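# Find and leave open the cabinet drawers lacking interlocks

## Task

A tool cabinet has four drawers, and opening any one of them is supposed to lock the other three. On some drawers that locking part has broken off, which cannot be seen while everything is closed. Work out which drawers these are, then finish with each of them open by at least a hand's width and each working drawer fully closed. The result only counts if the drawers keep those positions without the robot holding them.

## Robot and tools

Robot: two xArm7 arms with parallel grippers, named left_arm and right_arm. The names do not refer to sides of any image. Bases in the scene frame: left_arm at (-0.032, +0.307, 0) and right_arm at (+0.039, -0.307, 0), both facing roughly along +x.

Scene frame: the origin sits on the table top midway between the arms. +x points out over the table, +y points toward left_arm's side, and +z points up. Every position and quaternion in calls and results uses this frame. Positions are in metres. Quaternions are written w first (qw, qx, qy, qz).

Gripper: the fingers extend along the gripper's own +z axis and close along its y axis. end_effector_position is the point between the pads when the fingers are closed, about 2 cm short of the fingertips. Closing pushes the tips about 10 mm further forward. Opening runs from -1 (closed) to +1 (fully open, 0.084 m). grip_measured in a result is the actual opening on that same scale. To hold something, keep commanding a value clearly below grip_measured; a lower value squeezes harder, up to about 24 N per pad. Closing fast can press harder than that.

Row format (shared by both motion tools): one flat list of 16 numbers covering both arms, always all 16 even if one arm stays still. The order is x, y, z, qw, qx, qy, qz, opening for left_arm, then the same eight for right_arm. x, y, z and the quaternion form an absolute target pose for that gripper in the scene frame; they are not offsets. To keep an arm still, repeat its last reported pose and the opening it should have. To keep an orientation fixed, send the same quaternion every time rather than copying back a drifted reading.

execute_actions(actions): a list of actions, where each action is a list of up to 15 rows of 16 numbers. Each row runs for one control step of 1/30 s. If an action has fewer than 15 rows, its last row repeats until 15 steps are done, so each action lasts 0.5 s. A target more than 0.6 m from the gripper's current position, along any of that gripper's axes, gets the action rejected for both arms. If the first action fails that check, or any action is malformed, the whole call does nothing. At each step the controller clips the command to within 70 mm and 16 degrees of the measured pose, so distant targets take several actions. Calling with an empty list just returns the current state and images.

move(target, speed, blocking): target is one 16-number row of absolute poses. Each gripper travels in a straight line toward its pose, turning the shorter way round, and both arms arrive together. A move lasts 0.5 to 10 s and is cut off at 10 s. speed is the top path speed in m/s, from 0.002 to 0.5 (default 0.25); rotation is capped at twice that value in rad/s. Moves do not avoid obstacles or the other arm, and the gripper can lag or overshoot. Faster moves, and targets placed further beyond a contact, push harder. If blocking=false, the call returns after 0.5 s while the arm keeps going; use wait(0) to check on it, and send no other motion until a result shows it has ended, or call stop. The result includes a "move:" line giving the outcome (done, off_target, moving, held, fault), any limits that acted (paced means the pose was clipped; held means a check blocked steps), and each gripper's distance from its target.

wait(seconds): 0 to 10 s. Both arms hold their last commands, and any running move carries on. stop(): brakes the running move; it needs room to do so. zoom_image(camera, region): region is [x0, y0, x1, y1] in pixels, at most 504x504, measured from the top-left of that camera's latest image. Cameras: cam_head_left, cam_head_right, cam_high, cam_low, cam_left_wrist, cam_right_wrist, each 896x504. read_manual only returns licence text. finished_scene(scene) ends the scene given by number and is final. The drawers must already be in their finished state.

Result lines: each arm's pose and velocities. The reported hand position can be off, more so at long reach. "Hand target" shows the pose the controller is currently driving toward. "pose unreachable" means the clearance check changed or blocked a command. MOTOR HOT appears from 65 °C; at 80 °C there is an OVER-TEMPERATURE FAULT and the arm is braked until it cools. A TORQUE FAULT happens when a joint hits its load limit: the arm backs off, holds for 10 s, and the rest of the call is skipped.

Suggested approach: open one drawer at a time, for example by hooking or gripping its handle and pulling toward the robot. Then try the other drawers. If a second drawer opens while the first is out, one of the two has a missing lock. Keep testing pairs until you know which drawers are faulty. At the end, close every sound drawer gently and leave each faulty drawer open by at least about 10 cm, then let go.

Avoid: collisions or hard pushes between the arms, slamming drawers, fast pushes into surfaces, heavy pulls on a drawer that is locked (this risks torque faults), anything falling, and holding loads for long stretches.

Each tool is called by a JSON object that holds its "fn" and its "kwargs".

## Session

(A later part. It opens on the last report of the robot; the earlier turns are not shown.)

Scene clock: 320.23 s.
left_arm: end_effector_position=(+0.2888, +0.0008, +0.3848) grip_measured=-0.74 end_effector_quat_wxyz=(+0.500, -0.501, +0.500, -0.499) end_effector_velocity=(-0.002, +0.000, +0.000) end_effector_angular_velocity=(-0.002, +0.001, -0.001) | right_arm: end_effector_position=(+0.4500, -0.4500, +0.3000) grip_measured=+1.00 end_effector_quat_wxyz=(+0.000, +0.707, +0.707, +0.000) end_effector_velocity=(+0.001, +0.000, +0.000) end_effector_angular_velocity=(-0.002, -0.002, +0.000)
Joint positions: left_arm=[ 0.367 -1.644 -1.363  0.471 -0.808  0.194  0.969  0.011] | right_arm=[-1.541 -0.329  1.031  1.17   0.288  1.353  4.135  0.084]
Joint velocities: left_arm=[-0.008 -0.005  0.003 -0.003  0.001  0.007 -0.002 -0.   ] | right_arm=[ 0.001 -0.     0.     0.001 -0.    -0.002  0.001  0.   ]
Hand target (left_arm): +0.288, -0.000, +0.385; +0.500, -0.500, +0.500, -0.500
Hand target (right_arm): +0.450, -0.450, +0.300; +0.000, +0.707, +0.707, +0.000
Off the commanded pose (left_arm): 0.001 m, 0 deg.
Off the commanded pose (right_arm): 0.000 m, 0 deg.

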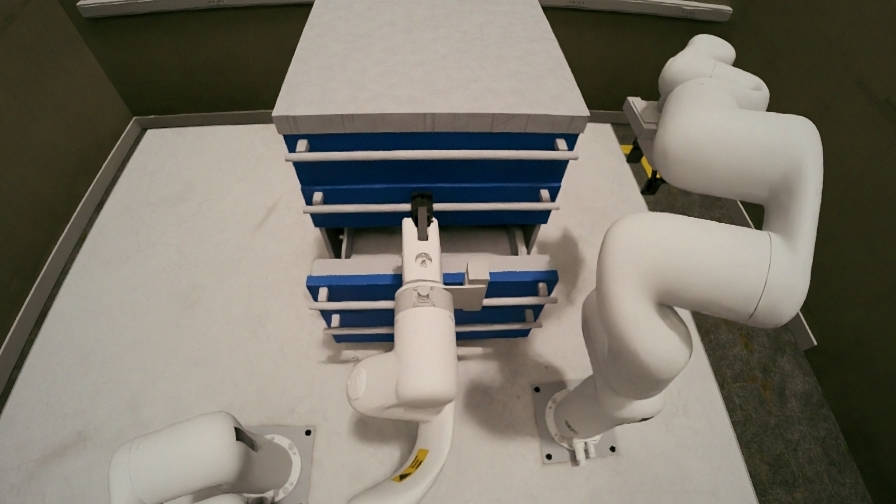

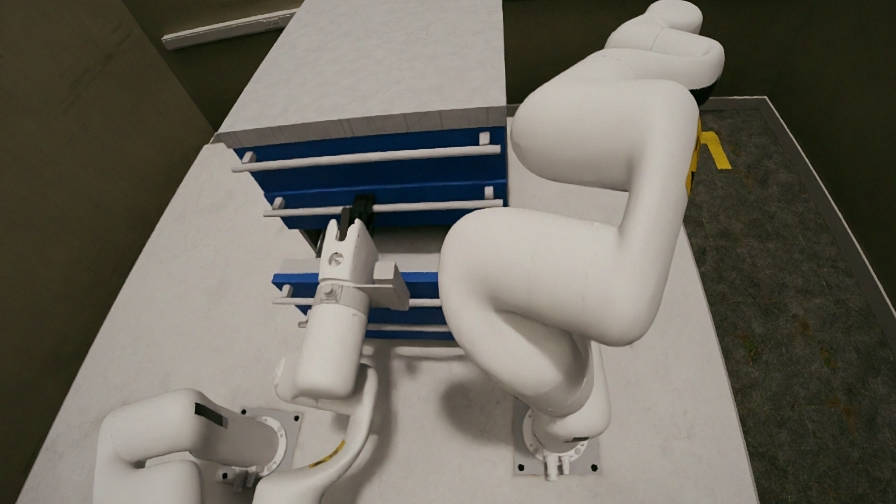

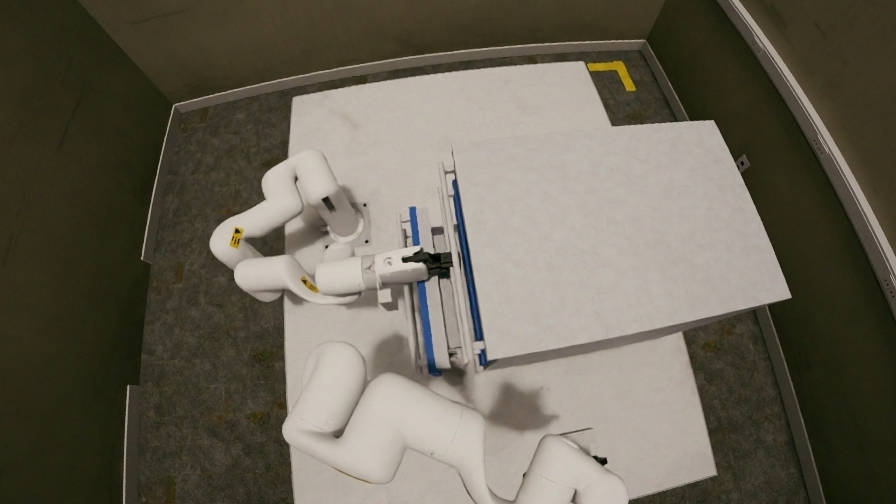

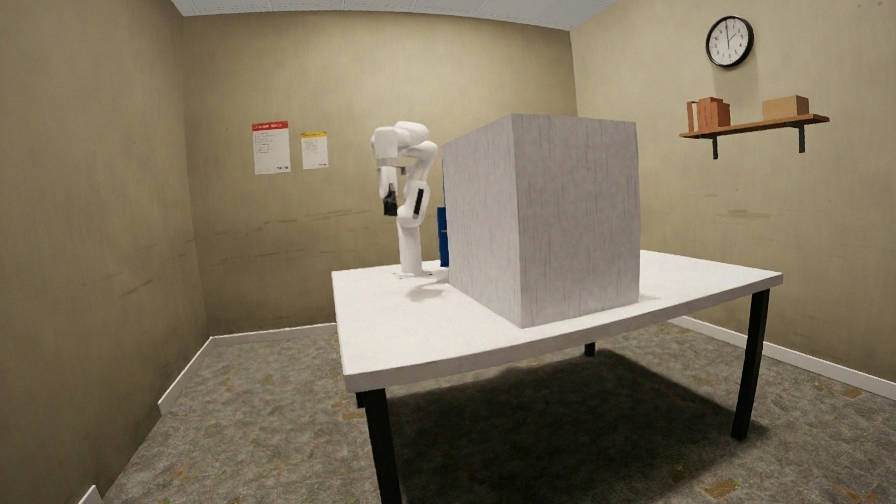

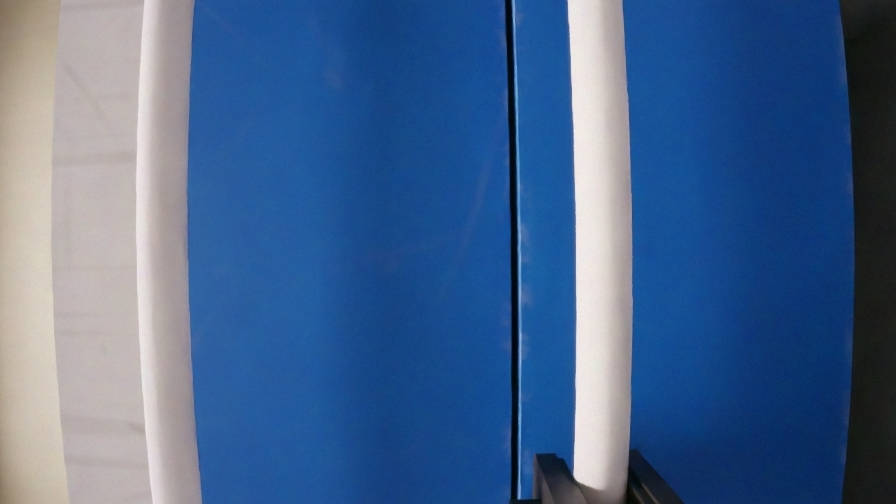

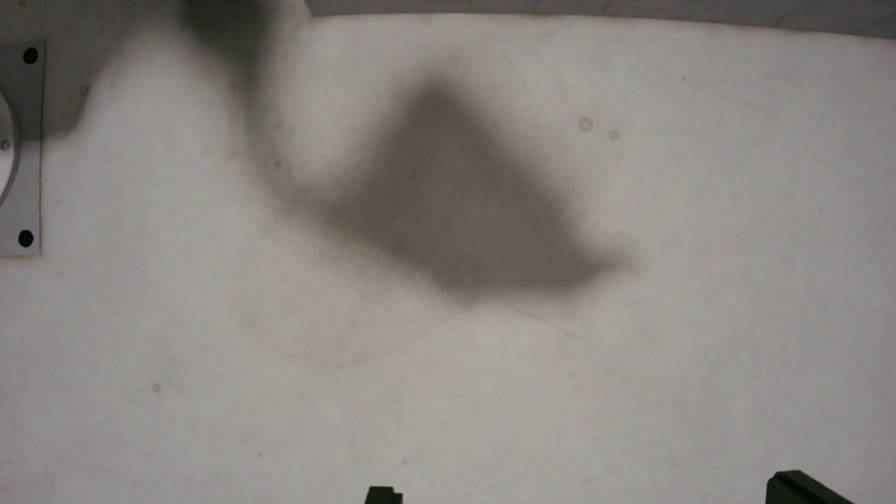

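{"fn": "move", "kwargs": {"target": [0.282,0.0,0.385,-0.5,0.5,-0.5,0.5,-1, 0.45,-0.45,0.30,0,0.707,0.707,0,1], "speed": 0.01}}

Scene clock: 326.50 s.
left_arm: end_effector_position=(+0.2821, +0.0000, +0.3850) grip_measured=-0.74 end_effector_quat_wxyz=(+0.500, -0.500, +0.500, -0.500) end_effector_velocity=(+0.000, +0.000, +0.000) end_effector_angular_velocity=(-0.001, +0.001, +0.001) | right_arm: end_effector_position=(+0.4500, -0.4500, +0.3000) grip_measured=+1.00 end_effector_quat_wxyz=(+0.000, +0.707, +0.707, +0.000) end_effector_velocity=(+0.000, +0.000, -0.000) end_effector_angular_velocity=(-0.000, -0.000, +0.000)
Joint positions: left_arm=[ 0.344 -1.665 -1.359  0.465 -0.802  0.219  0.961  0.011] | right_arm=[-1.541 -0.329  1.031  1.17   0.288  1.353  4.135  0.084]
Joint velocities: left_arm=[ 0.    -0.001  0.001  0.     0.     0.002 -0.001 -0.   ] | right_arm=[ 0.001  0.     0.    -0.     0.    -0.001  0.001  0.   ]
Hand target (left_arm): +0.282, -0.000, +0.385; +0.500, -0.500, +0.500, -0.500
Hand target (right_arm): +0.450, -0.450, +0.300; -0.000, +0.707, +0.707, +0.000
Off the commanded pose (left_arm): 0.000 m, 0 deg.
Off the commanded pose (right_arm): 0.000 m, 0 deg.
move: done

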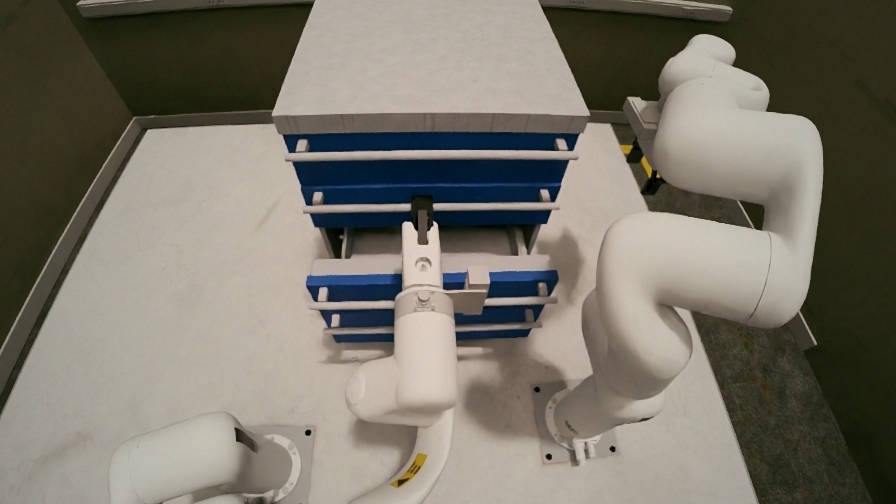

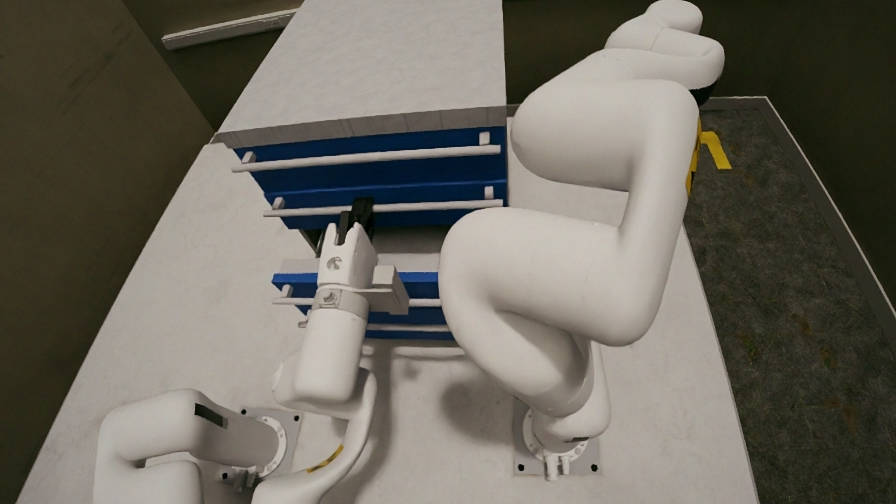

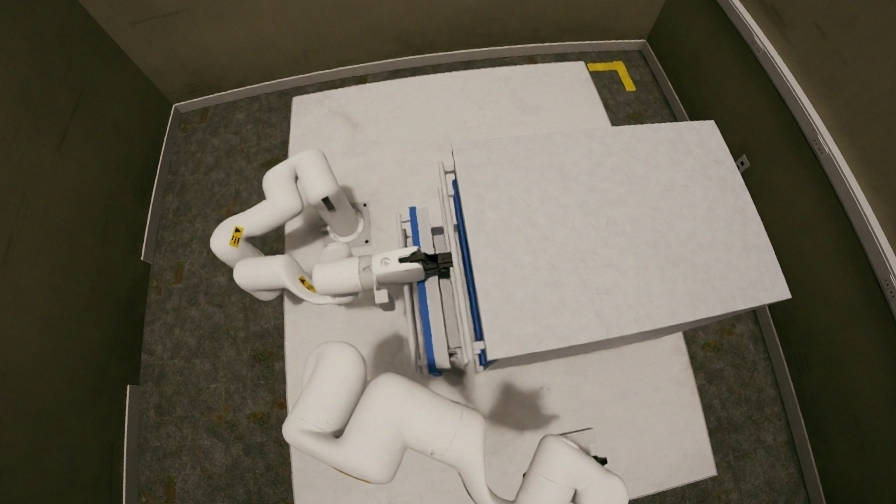

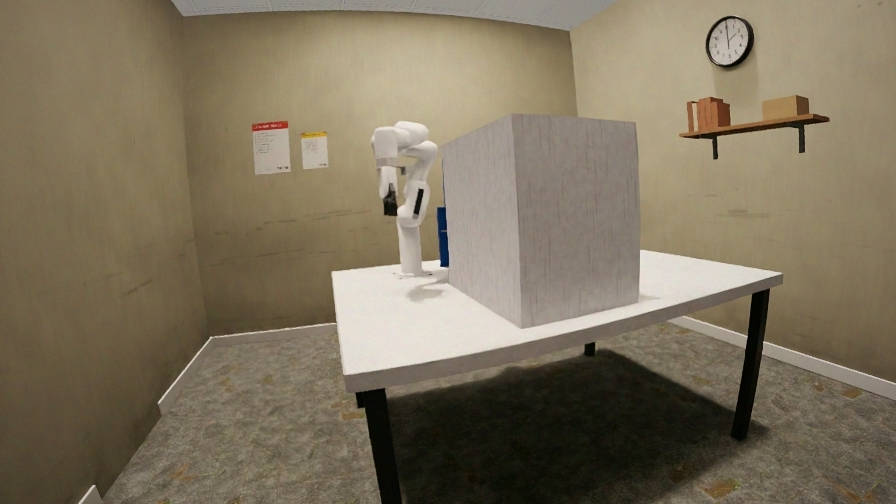

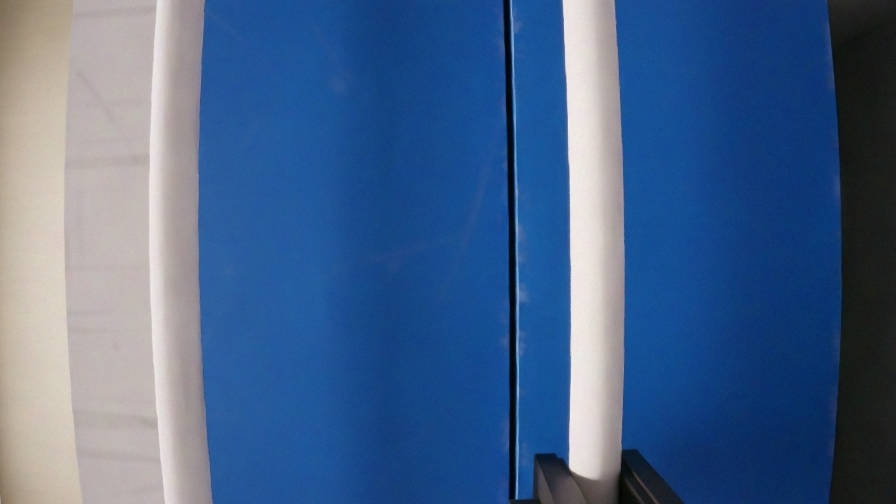

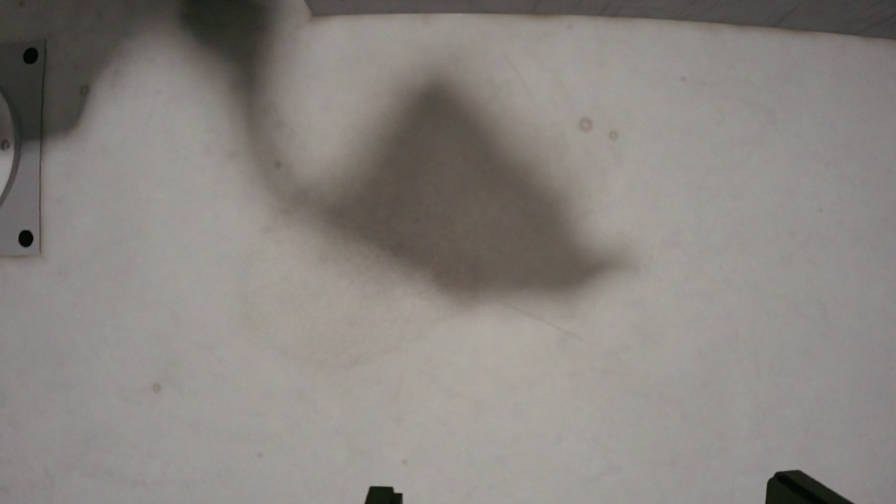

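{"fn": "execute_actions", "kwargs": {"actions": [[[0.283,0.0,0.385,-0.5,0.5,-0.5,0.5,-1, 0.45,-0.45,0.30,0,0.707,0.707,0,1],[0.284,0.0,0.385,-0.5,0.5,-0.5,0.5,-1, 0.45,-0.45,0.30,0,0.707,0.707,0,1],[0.285,0.0,0.385,-0.5,0.5,-0.5,0.5,-1, 0.45,-0.45,0.30,0,0.707,0.707,0,1],[0.286,0.0,0.385,-0.5,0.5,-0.5,0.5,-1, 0.45,-0.45,0.30,0,0.707,0.707,0,1],[0.287,0.0,0.385,-0.5,0.5,-0.5,0.5,-1, 0.45,-0.45,0.30,0,0.707,0.707,0,1],[0.288,0.0,0.385,-0.5,0.5,-0.5,0.5,-1, 0.45,-0.45,0.30,0,0.707,0.707,0,1],[0.289,0.0,0.385,-0.5,0.5,-0.5,0.5,-1, 0.45,-0.45,0.30,0,0.707,0.707,0,1]],[[0.289,0.0,0.385,-0.5,0.5,-0.5,0.5,0.0, 0.45,-0.45,0.30,0,0.707,0.707,0,1]]]}}

{"fn": "move", "kwargs": {"target": [0.142,0.0,0.385,-0.5,0.5,-0.5,0.5,0.0, 0.45,-0.45,0.30,0,0.707,0.707,0,1], "speed": 0.2}}

Scene clock: 359.43 s.
left_arm: end_effector_position=(+0.2889, -0.0004, +0.3852) grip_measured=-0.01 end_effector_quat_wxyz=(+0.500, -0.500, +0.500, -0.500) end_effector_velocity=(+0.001, +0.003, -0.002) end_effector_angular_velocity=(+0.000, +0.004, +0.006) | right_arm: end_effector_position=(+0.4500, -0.4500, +0.3000) grip_measured=+1.00 end_effector_quat_wxyz=(+0.000, +0.707, +0.707, +0.000) end_effector_velocity=(-0.000, -0.000, -0.000) end_effector_angular_velocity=(+0.001, +0.002, -0.001)
Joint positions: left_arm=[ 0.369 -1.641 -1.363  0.473 -0.808  0.19   0.97   0.044] | right_arm=[-1.541 -0.329  1.031  1.17   0.288  1.353  4.135  0.084]
Joint velocities: left_arm=[-0.     0.001 -0.001 -0.004  0.     0.003 -0.     0.   ] | right_arm=[-0.001  0.     0.    -0.    -0.     0.001  0.    -0.   ]
Hand target (left_arm): +0.289, -0.000, +0.385; +0.500, -0.500, +0.500, -0.500
Hand target (right_arm): +0.450, -0.450, +0.300; +0.000, +0.707, +0.707, +0.000
Off the commanded pose (left_arm): 0.000 m, 0 deg.
Off the commanded pose (right_arm): 0.000 m, 0 deg.

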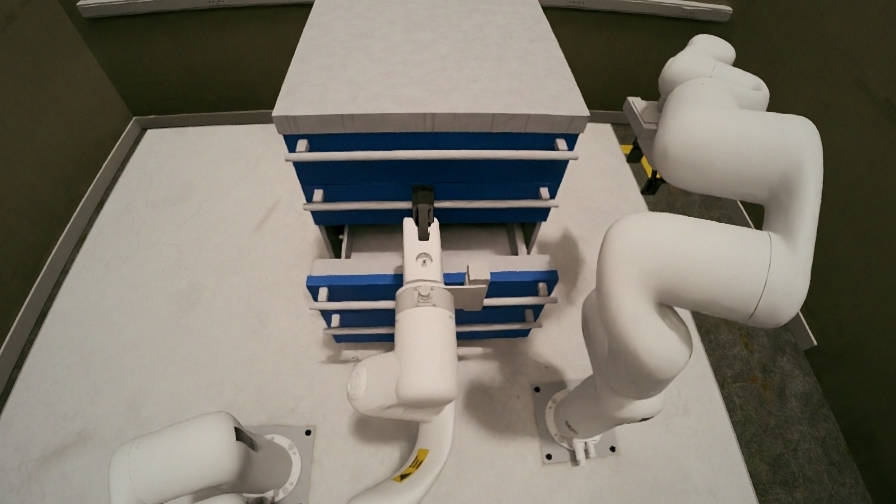

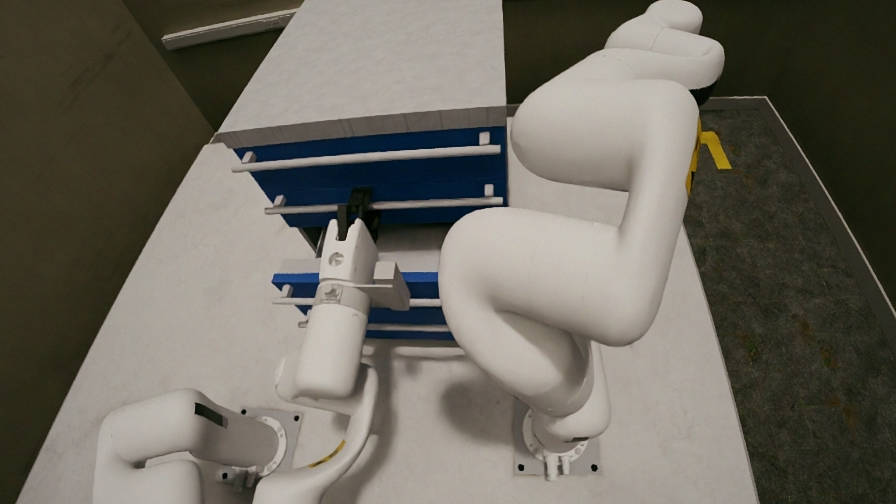

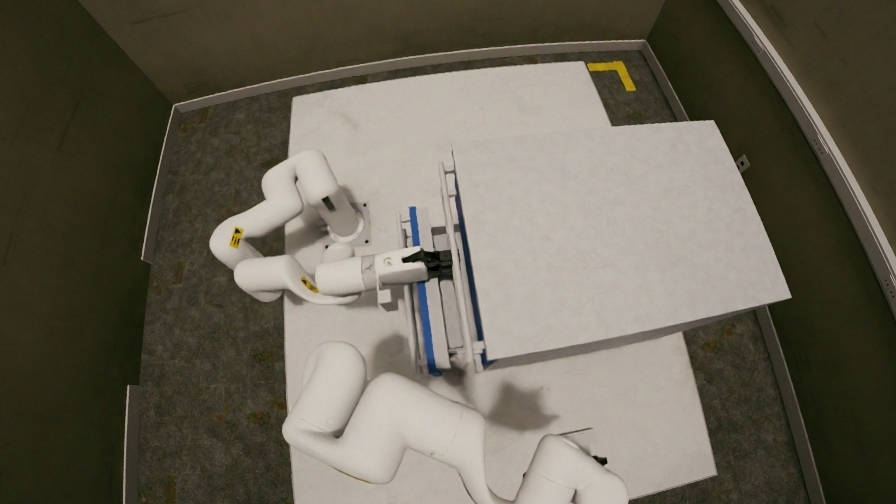

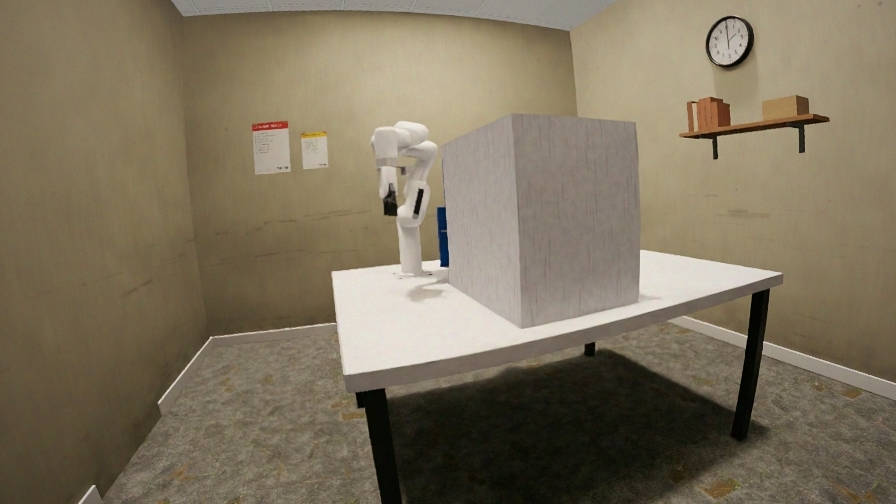

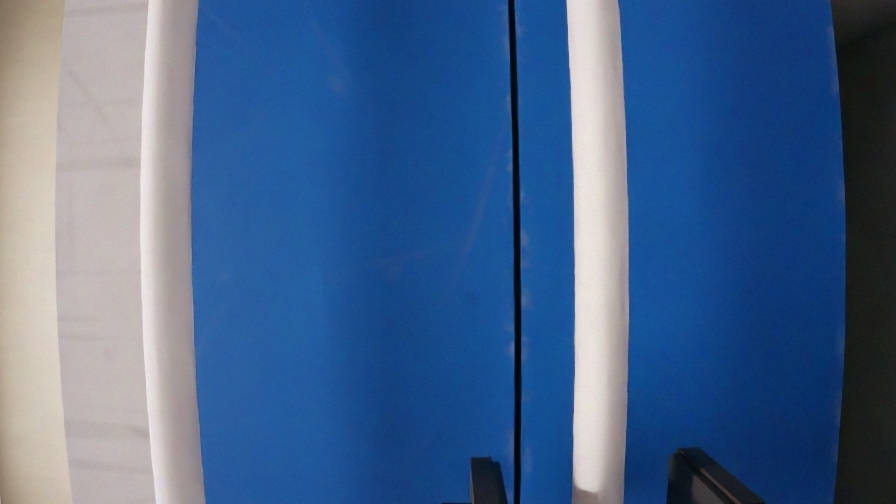

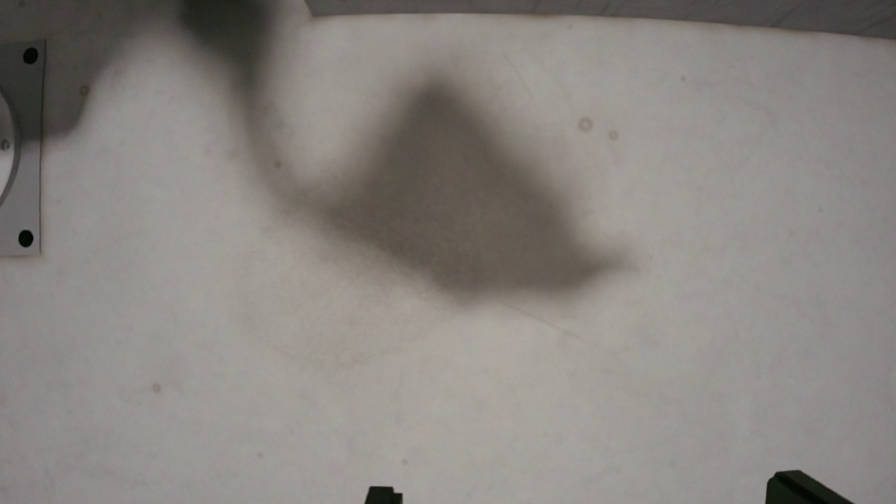

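Scene clock: 360.63 s.
left_arm: end_effector_position=(+0.1432, +0.0001, +0.3848) grip_measured=-0.01 end_effector_quat_wxyz=(+0.500, -0.501, +0.500, -0.500) end_effector_velocity=(-0.004, -0.003, +0.001) end_effector_angular_velocity=(+0.000, -0.004, -0.009) | right_arm: end_effector_position=(+0.4500, -0.4500, +0.3000) grip_measured=+1.00 end_effector_quat_wxyz=(+0.000, +0.707, +0.707, -0.000) end_effector_velocity=(-0.001, +0.000, -0.000) end_effector_angular_velocity=(+0.001, +0.002, -0.000)
Joint positions: left_arm=[-0.096 -1.993 -1.274  0.449 -0.546  0.766  0.777  0.044] | right_arm=[-1.541 -0.329  1.031  1.17   0.288  1.353  4.135  0.084]
Joint velocities: left_arm=[-0.005 -0.003  0.002  0.006  0.001  0.002 -0.001  0.   ] | right_arm=[-0.     0.    -0.    -0.001 -0.     0.002  0.     0.   ]
Hand target (left_arm): +0.143, -0.000, +0.385; +0.499, -0.500, +0.500, -0.500
Hand target (right_arm): +0.450, -0.450, +0.300; +0.000, +0.707, +0.707, +0.000
Off the commanded pose (left_arm): 0.001 m, 0 deg.
Off the commanded pose (right_arm): 0.000 m, 0 deg.
move: done

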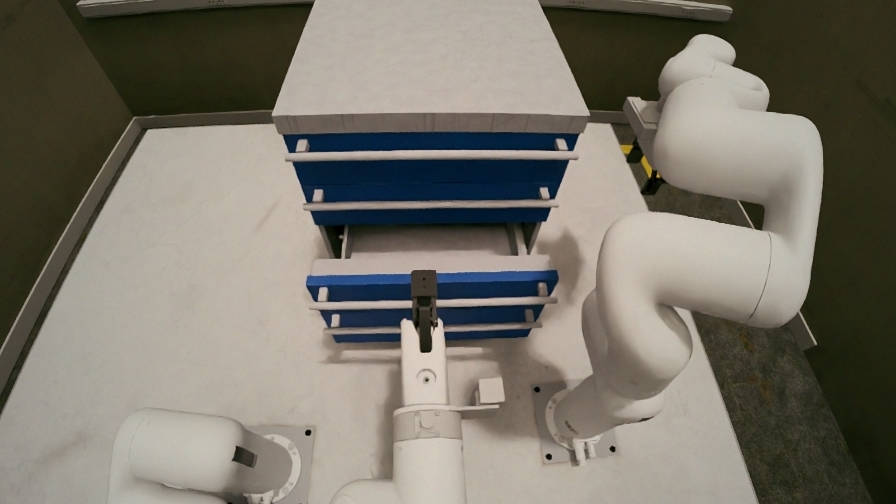

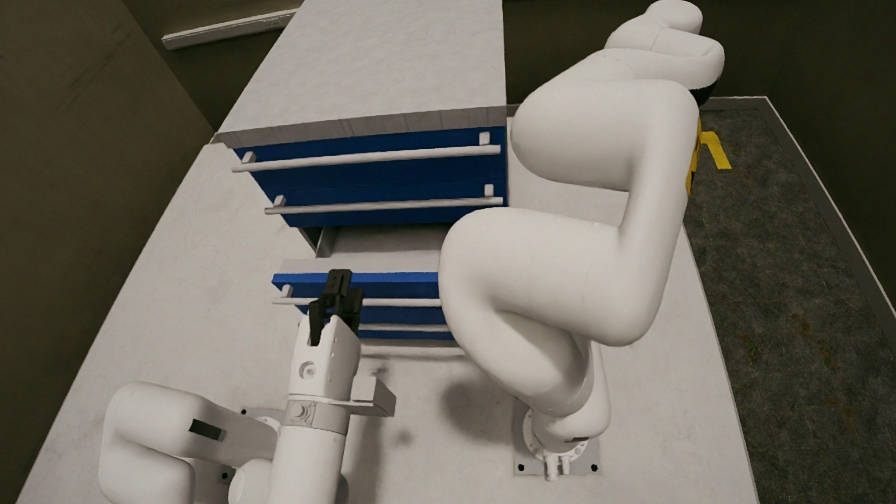

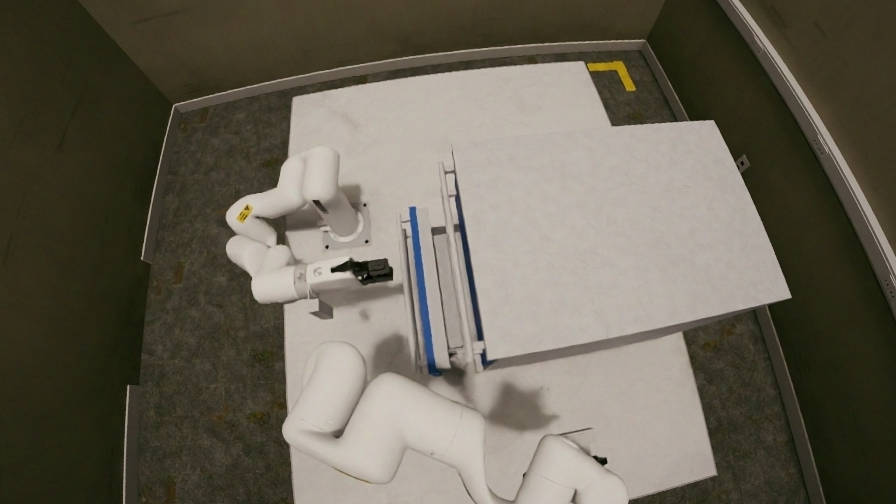

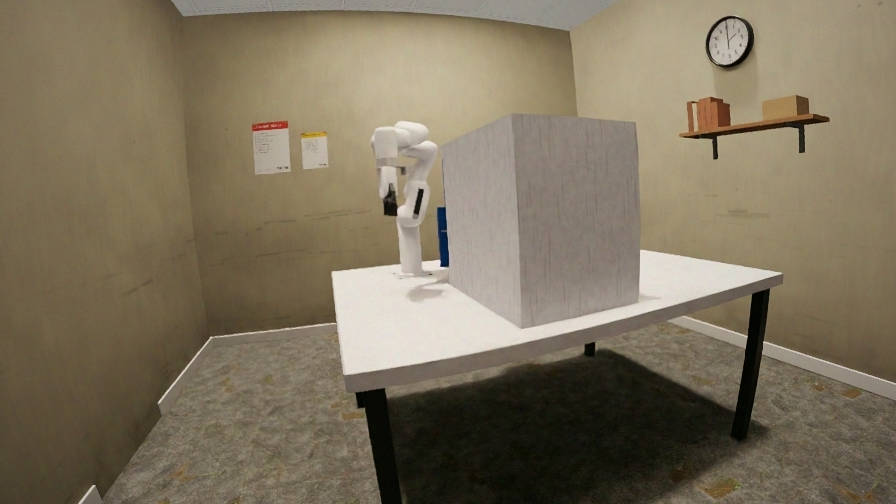

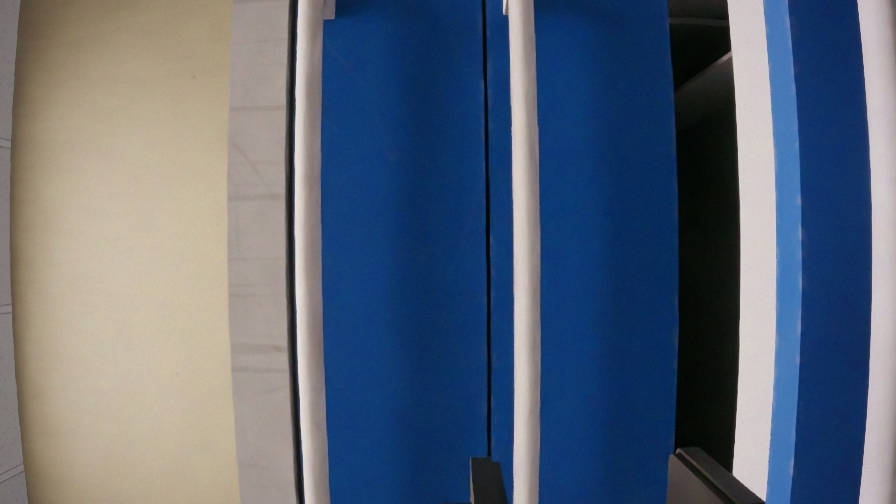

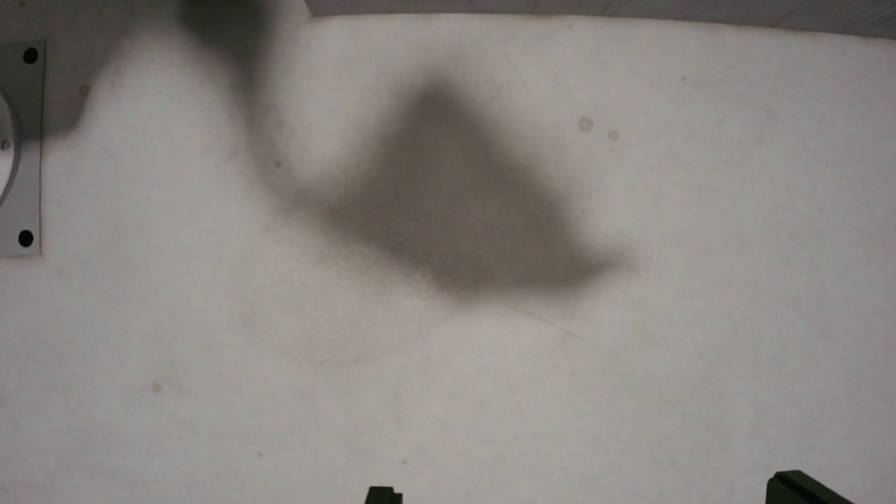

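{"fn": "execute_actions", "kwargs": {"actions": []}}

Scene clock: 380.37 s.
left_arm: end_effector_position=(+0.1426, -0.0004, +0.3850) grip_measured=-0.01 end_effector_quat_wxyz=(+0.499, -0.500, +0.500, -0.500) end_effector_velocity=(+0.000, -0.000, -0.000) end_effector_angular_velocity=(+0.000, -0.000, +0.000) | right_arm: end_effector_position=(+0.4500, -0.4500, +0.3000) grip_measured=+1.00 end_effector_quat_wxyz=(-0.000, +0.707, +0.707, +0.000) end_effector_velocity=(-0.000, -0.000, +0.000) end_effector_angular_velocity=(+0.001, +0.001, -0.002)
Joint positions: left_arm=[-0.097 -1.993 -1.273  0.45  -0.545  0.766  0.777  0.044] | right_arm=[-1.541 -0.329  1.031  1.17   0.288  1.353  4.135  0.084]
Joint velocities: left_arm=[-0. -0. -0.  0.  0.  0.  0.  0.] | right_arm=[-0.001 -0.    -0.     0.001  0.     0.002  0.001 -0.   ]
Hand target (left_arm): +0.143, -0.000, +0.385; +0.499, -0.500, +0.500, -0.500
Hand target (right_arm): +0.450, -0.450, +0.300; +0.000, +0.707, +0.707, +0.000
Off the commanded pose (left_arm): 0.001 m, 0 deg.
Off the commanded pose (right_arm): 0.000 m, 0 deg.

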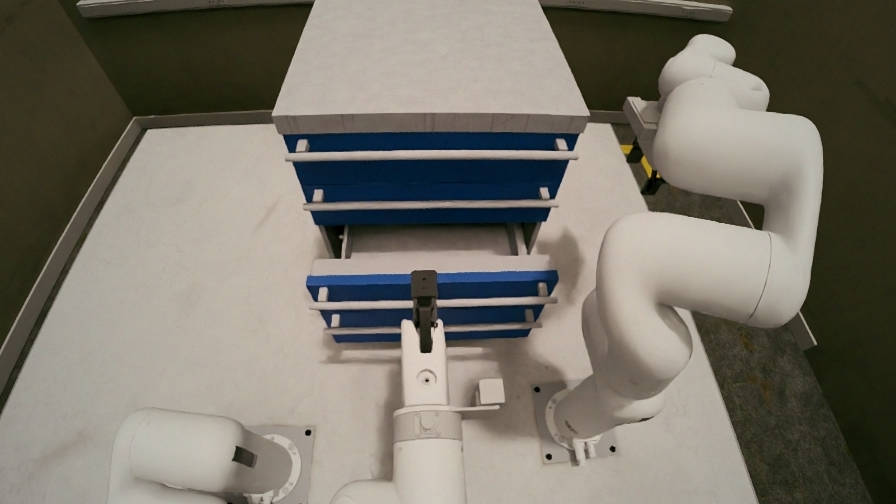

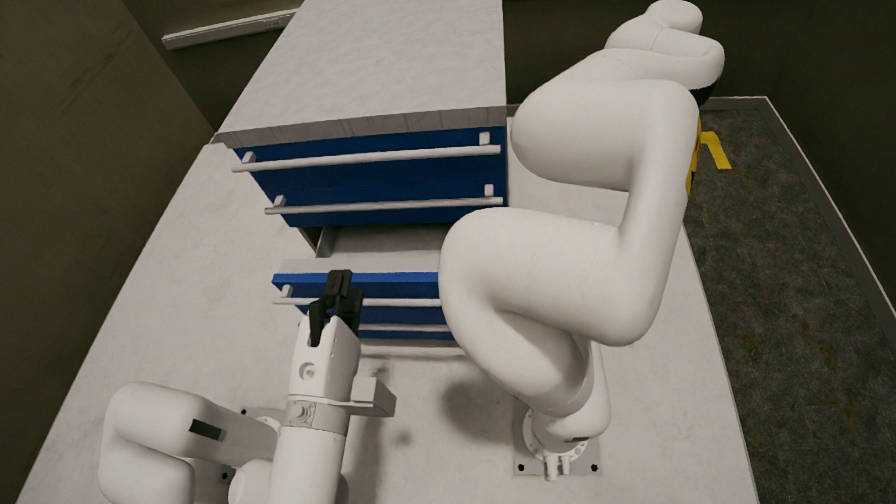

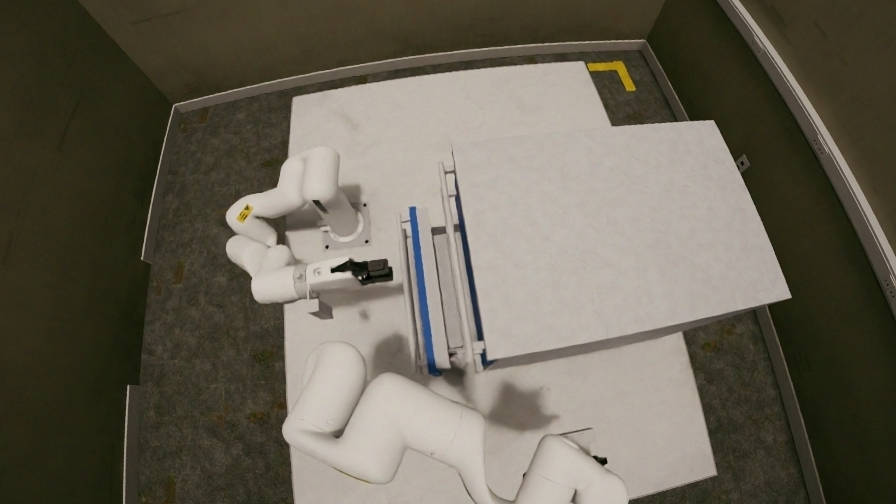

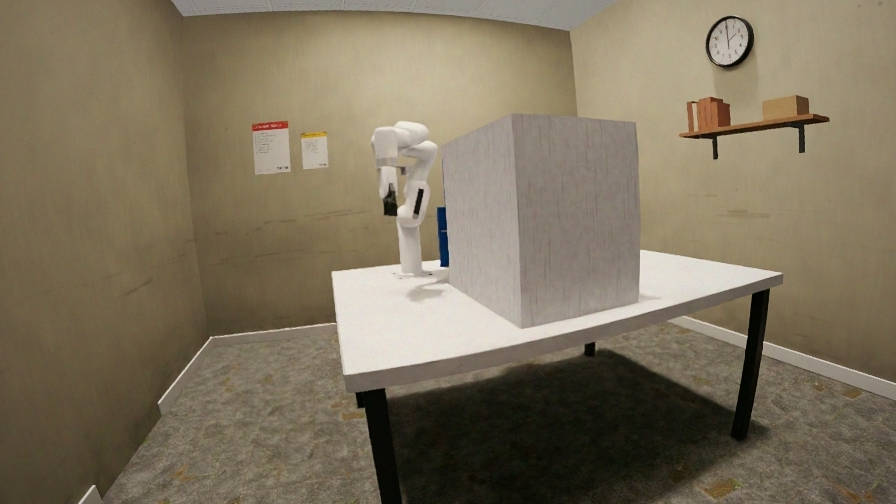

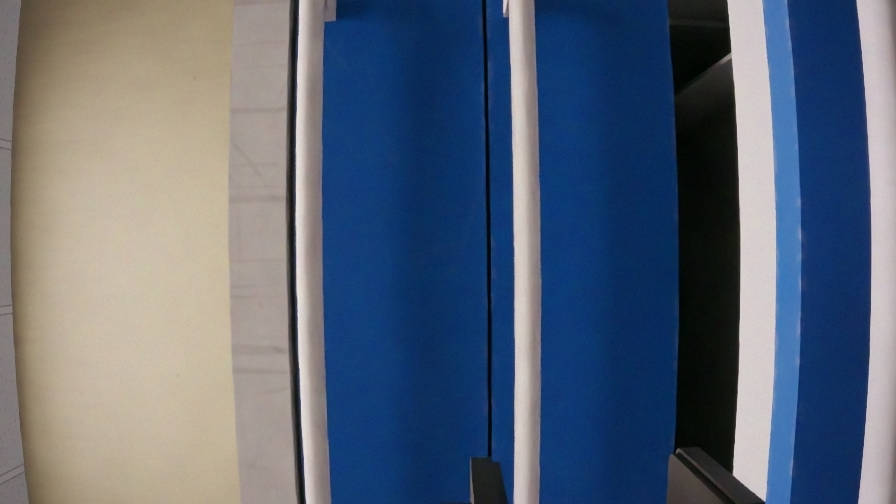

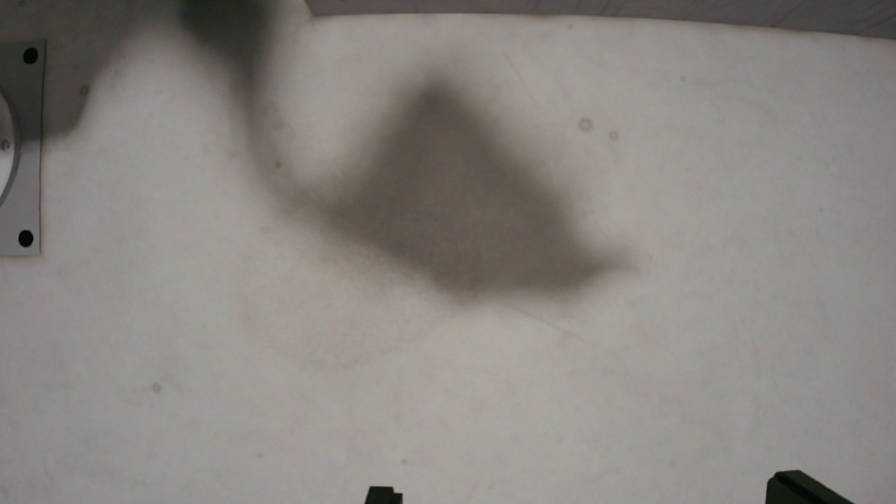

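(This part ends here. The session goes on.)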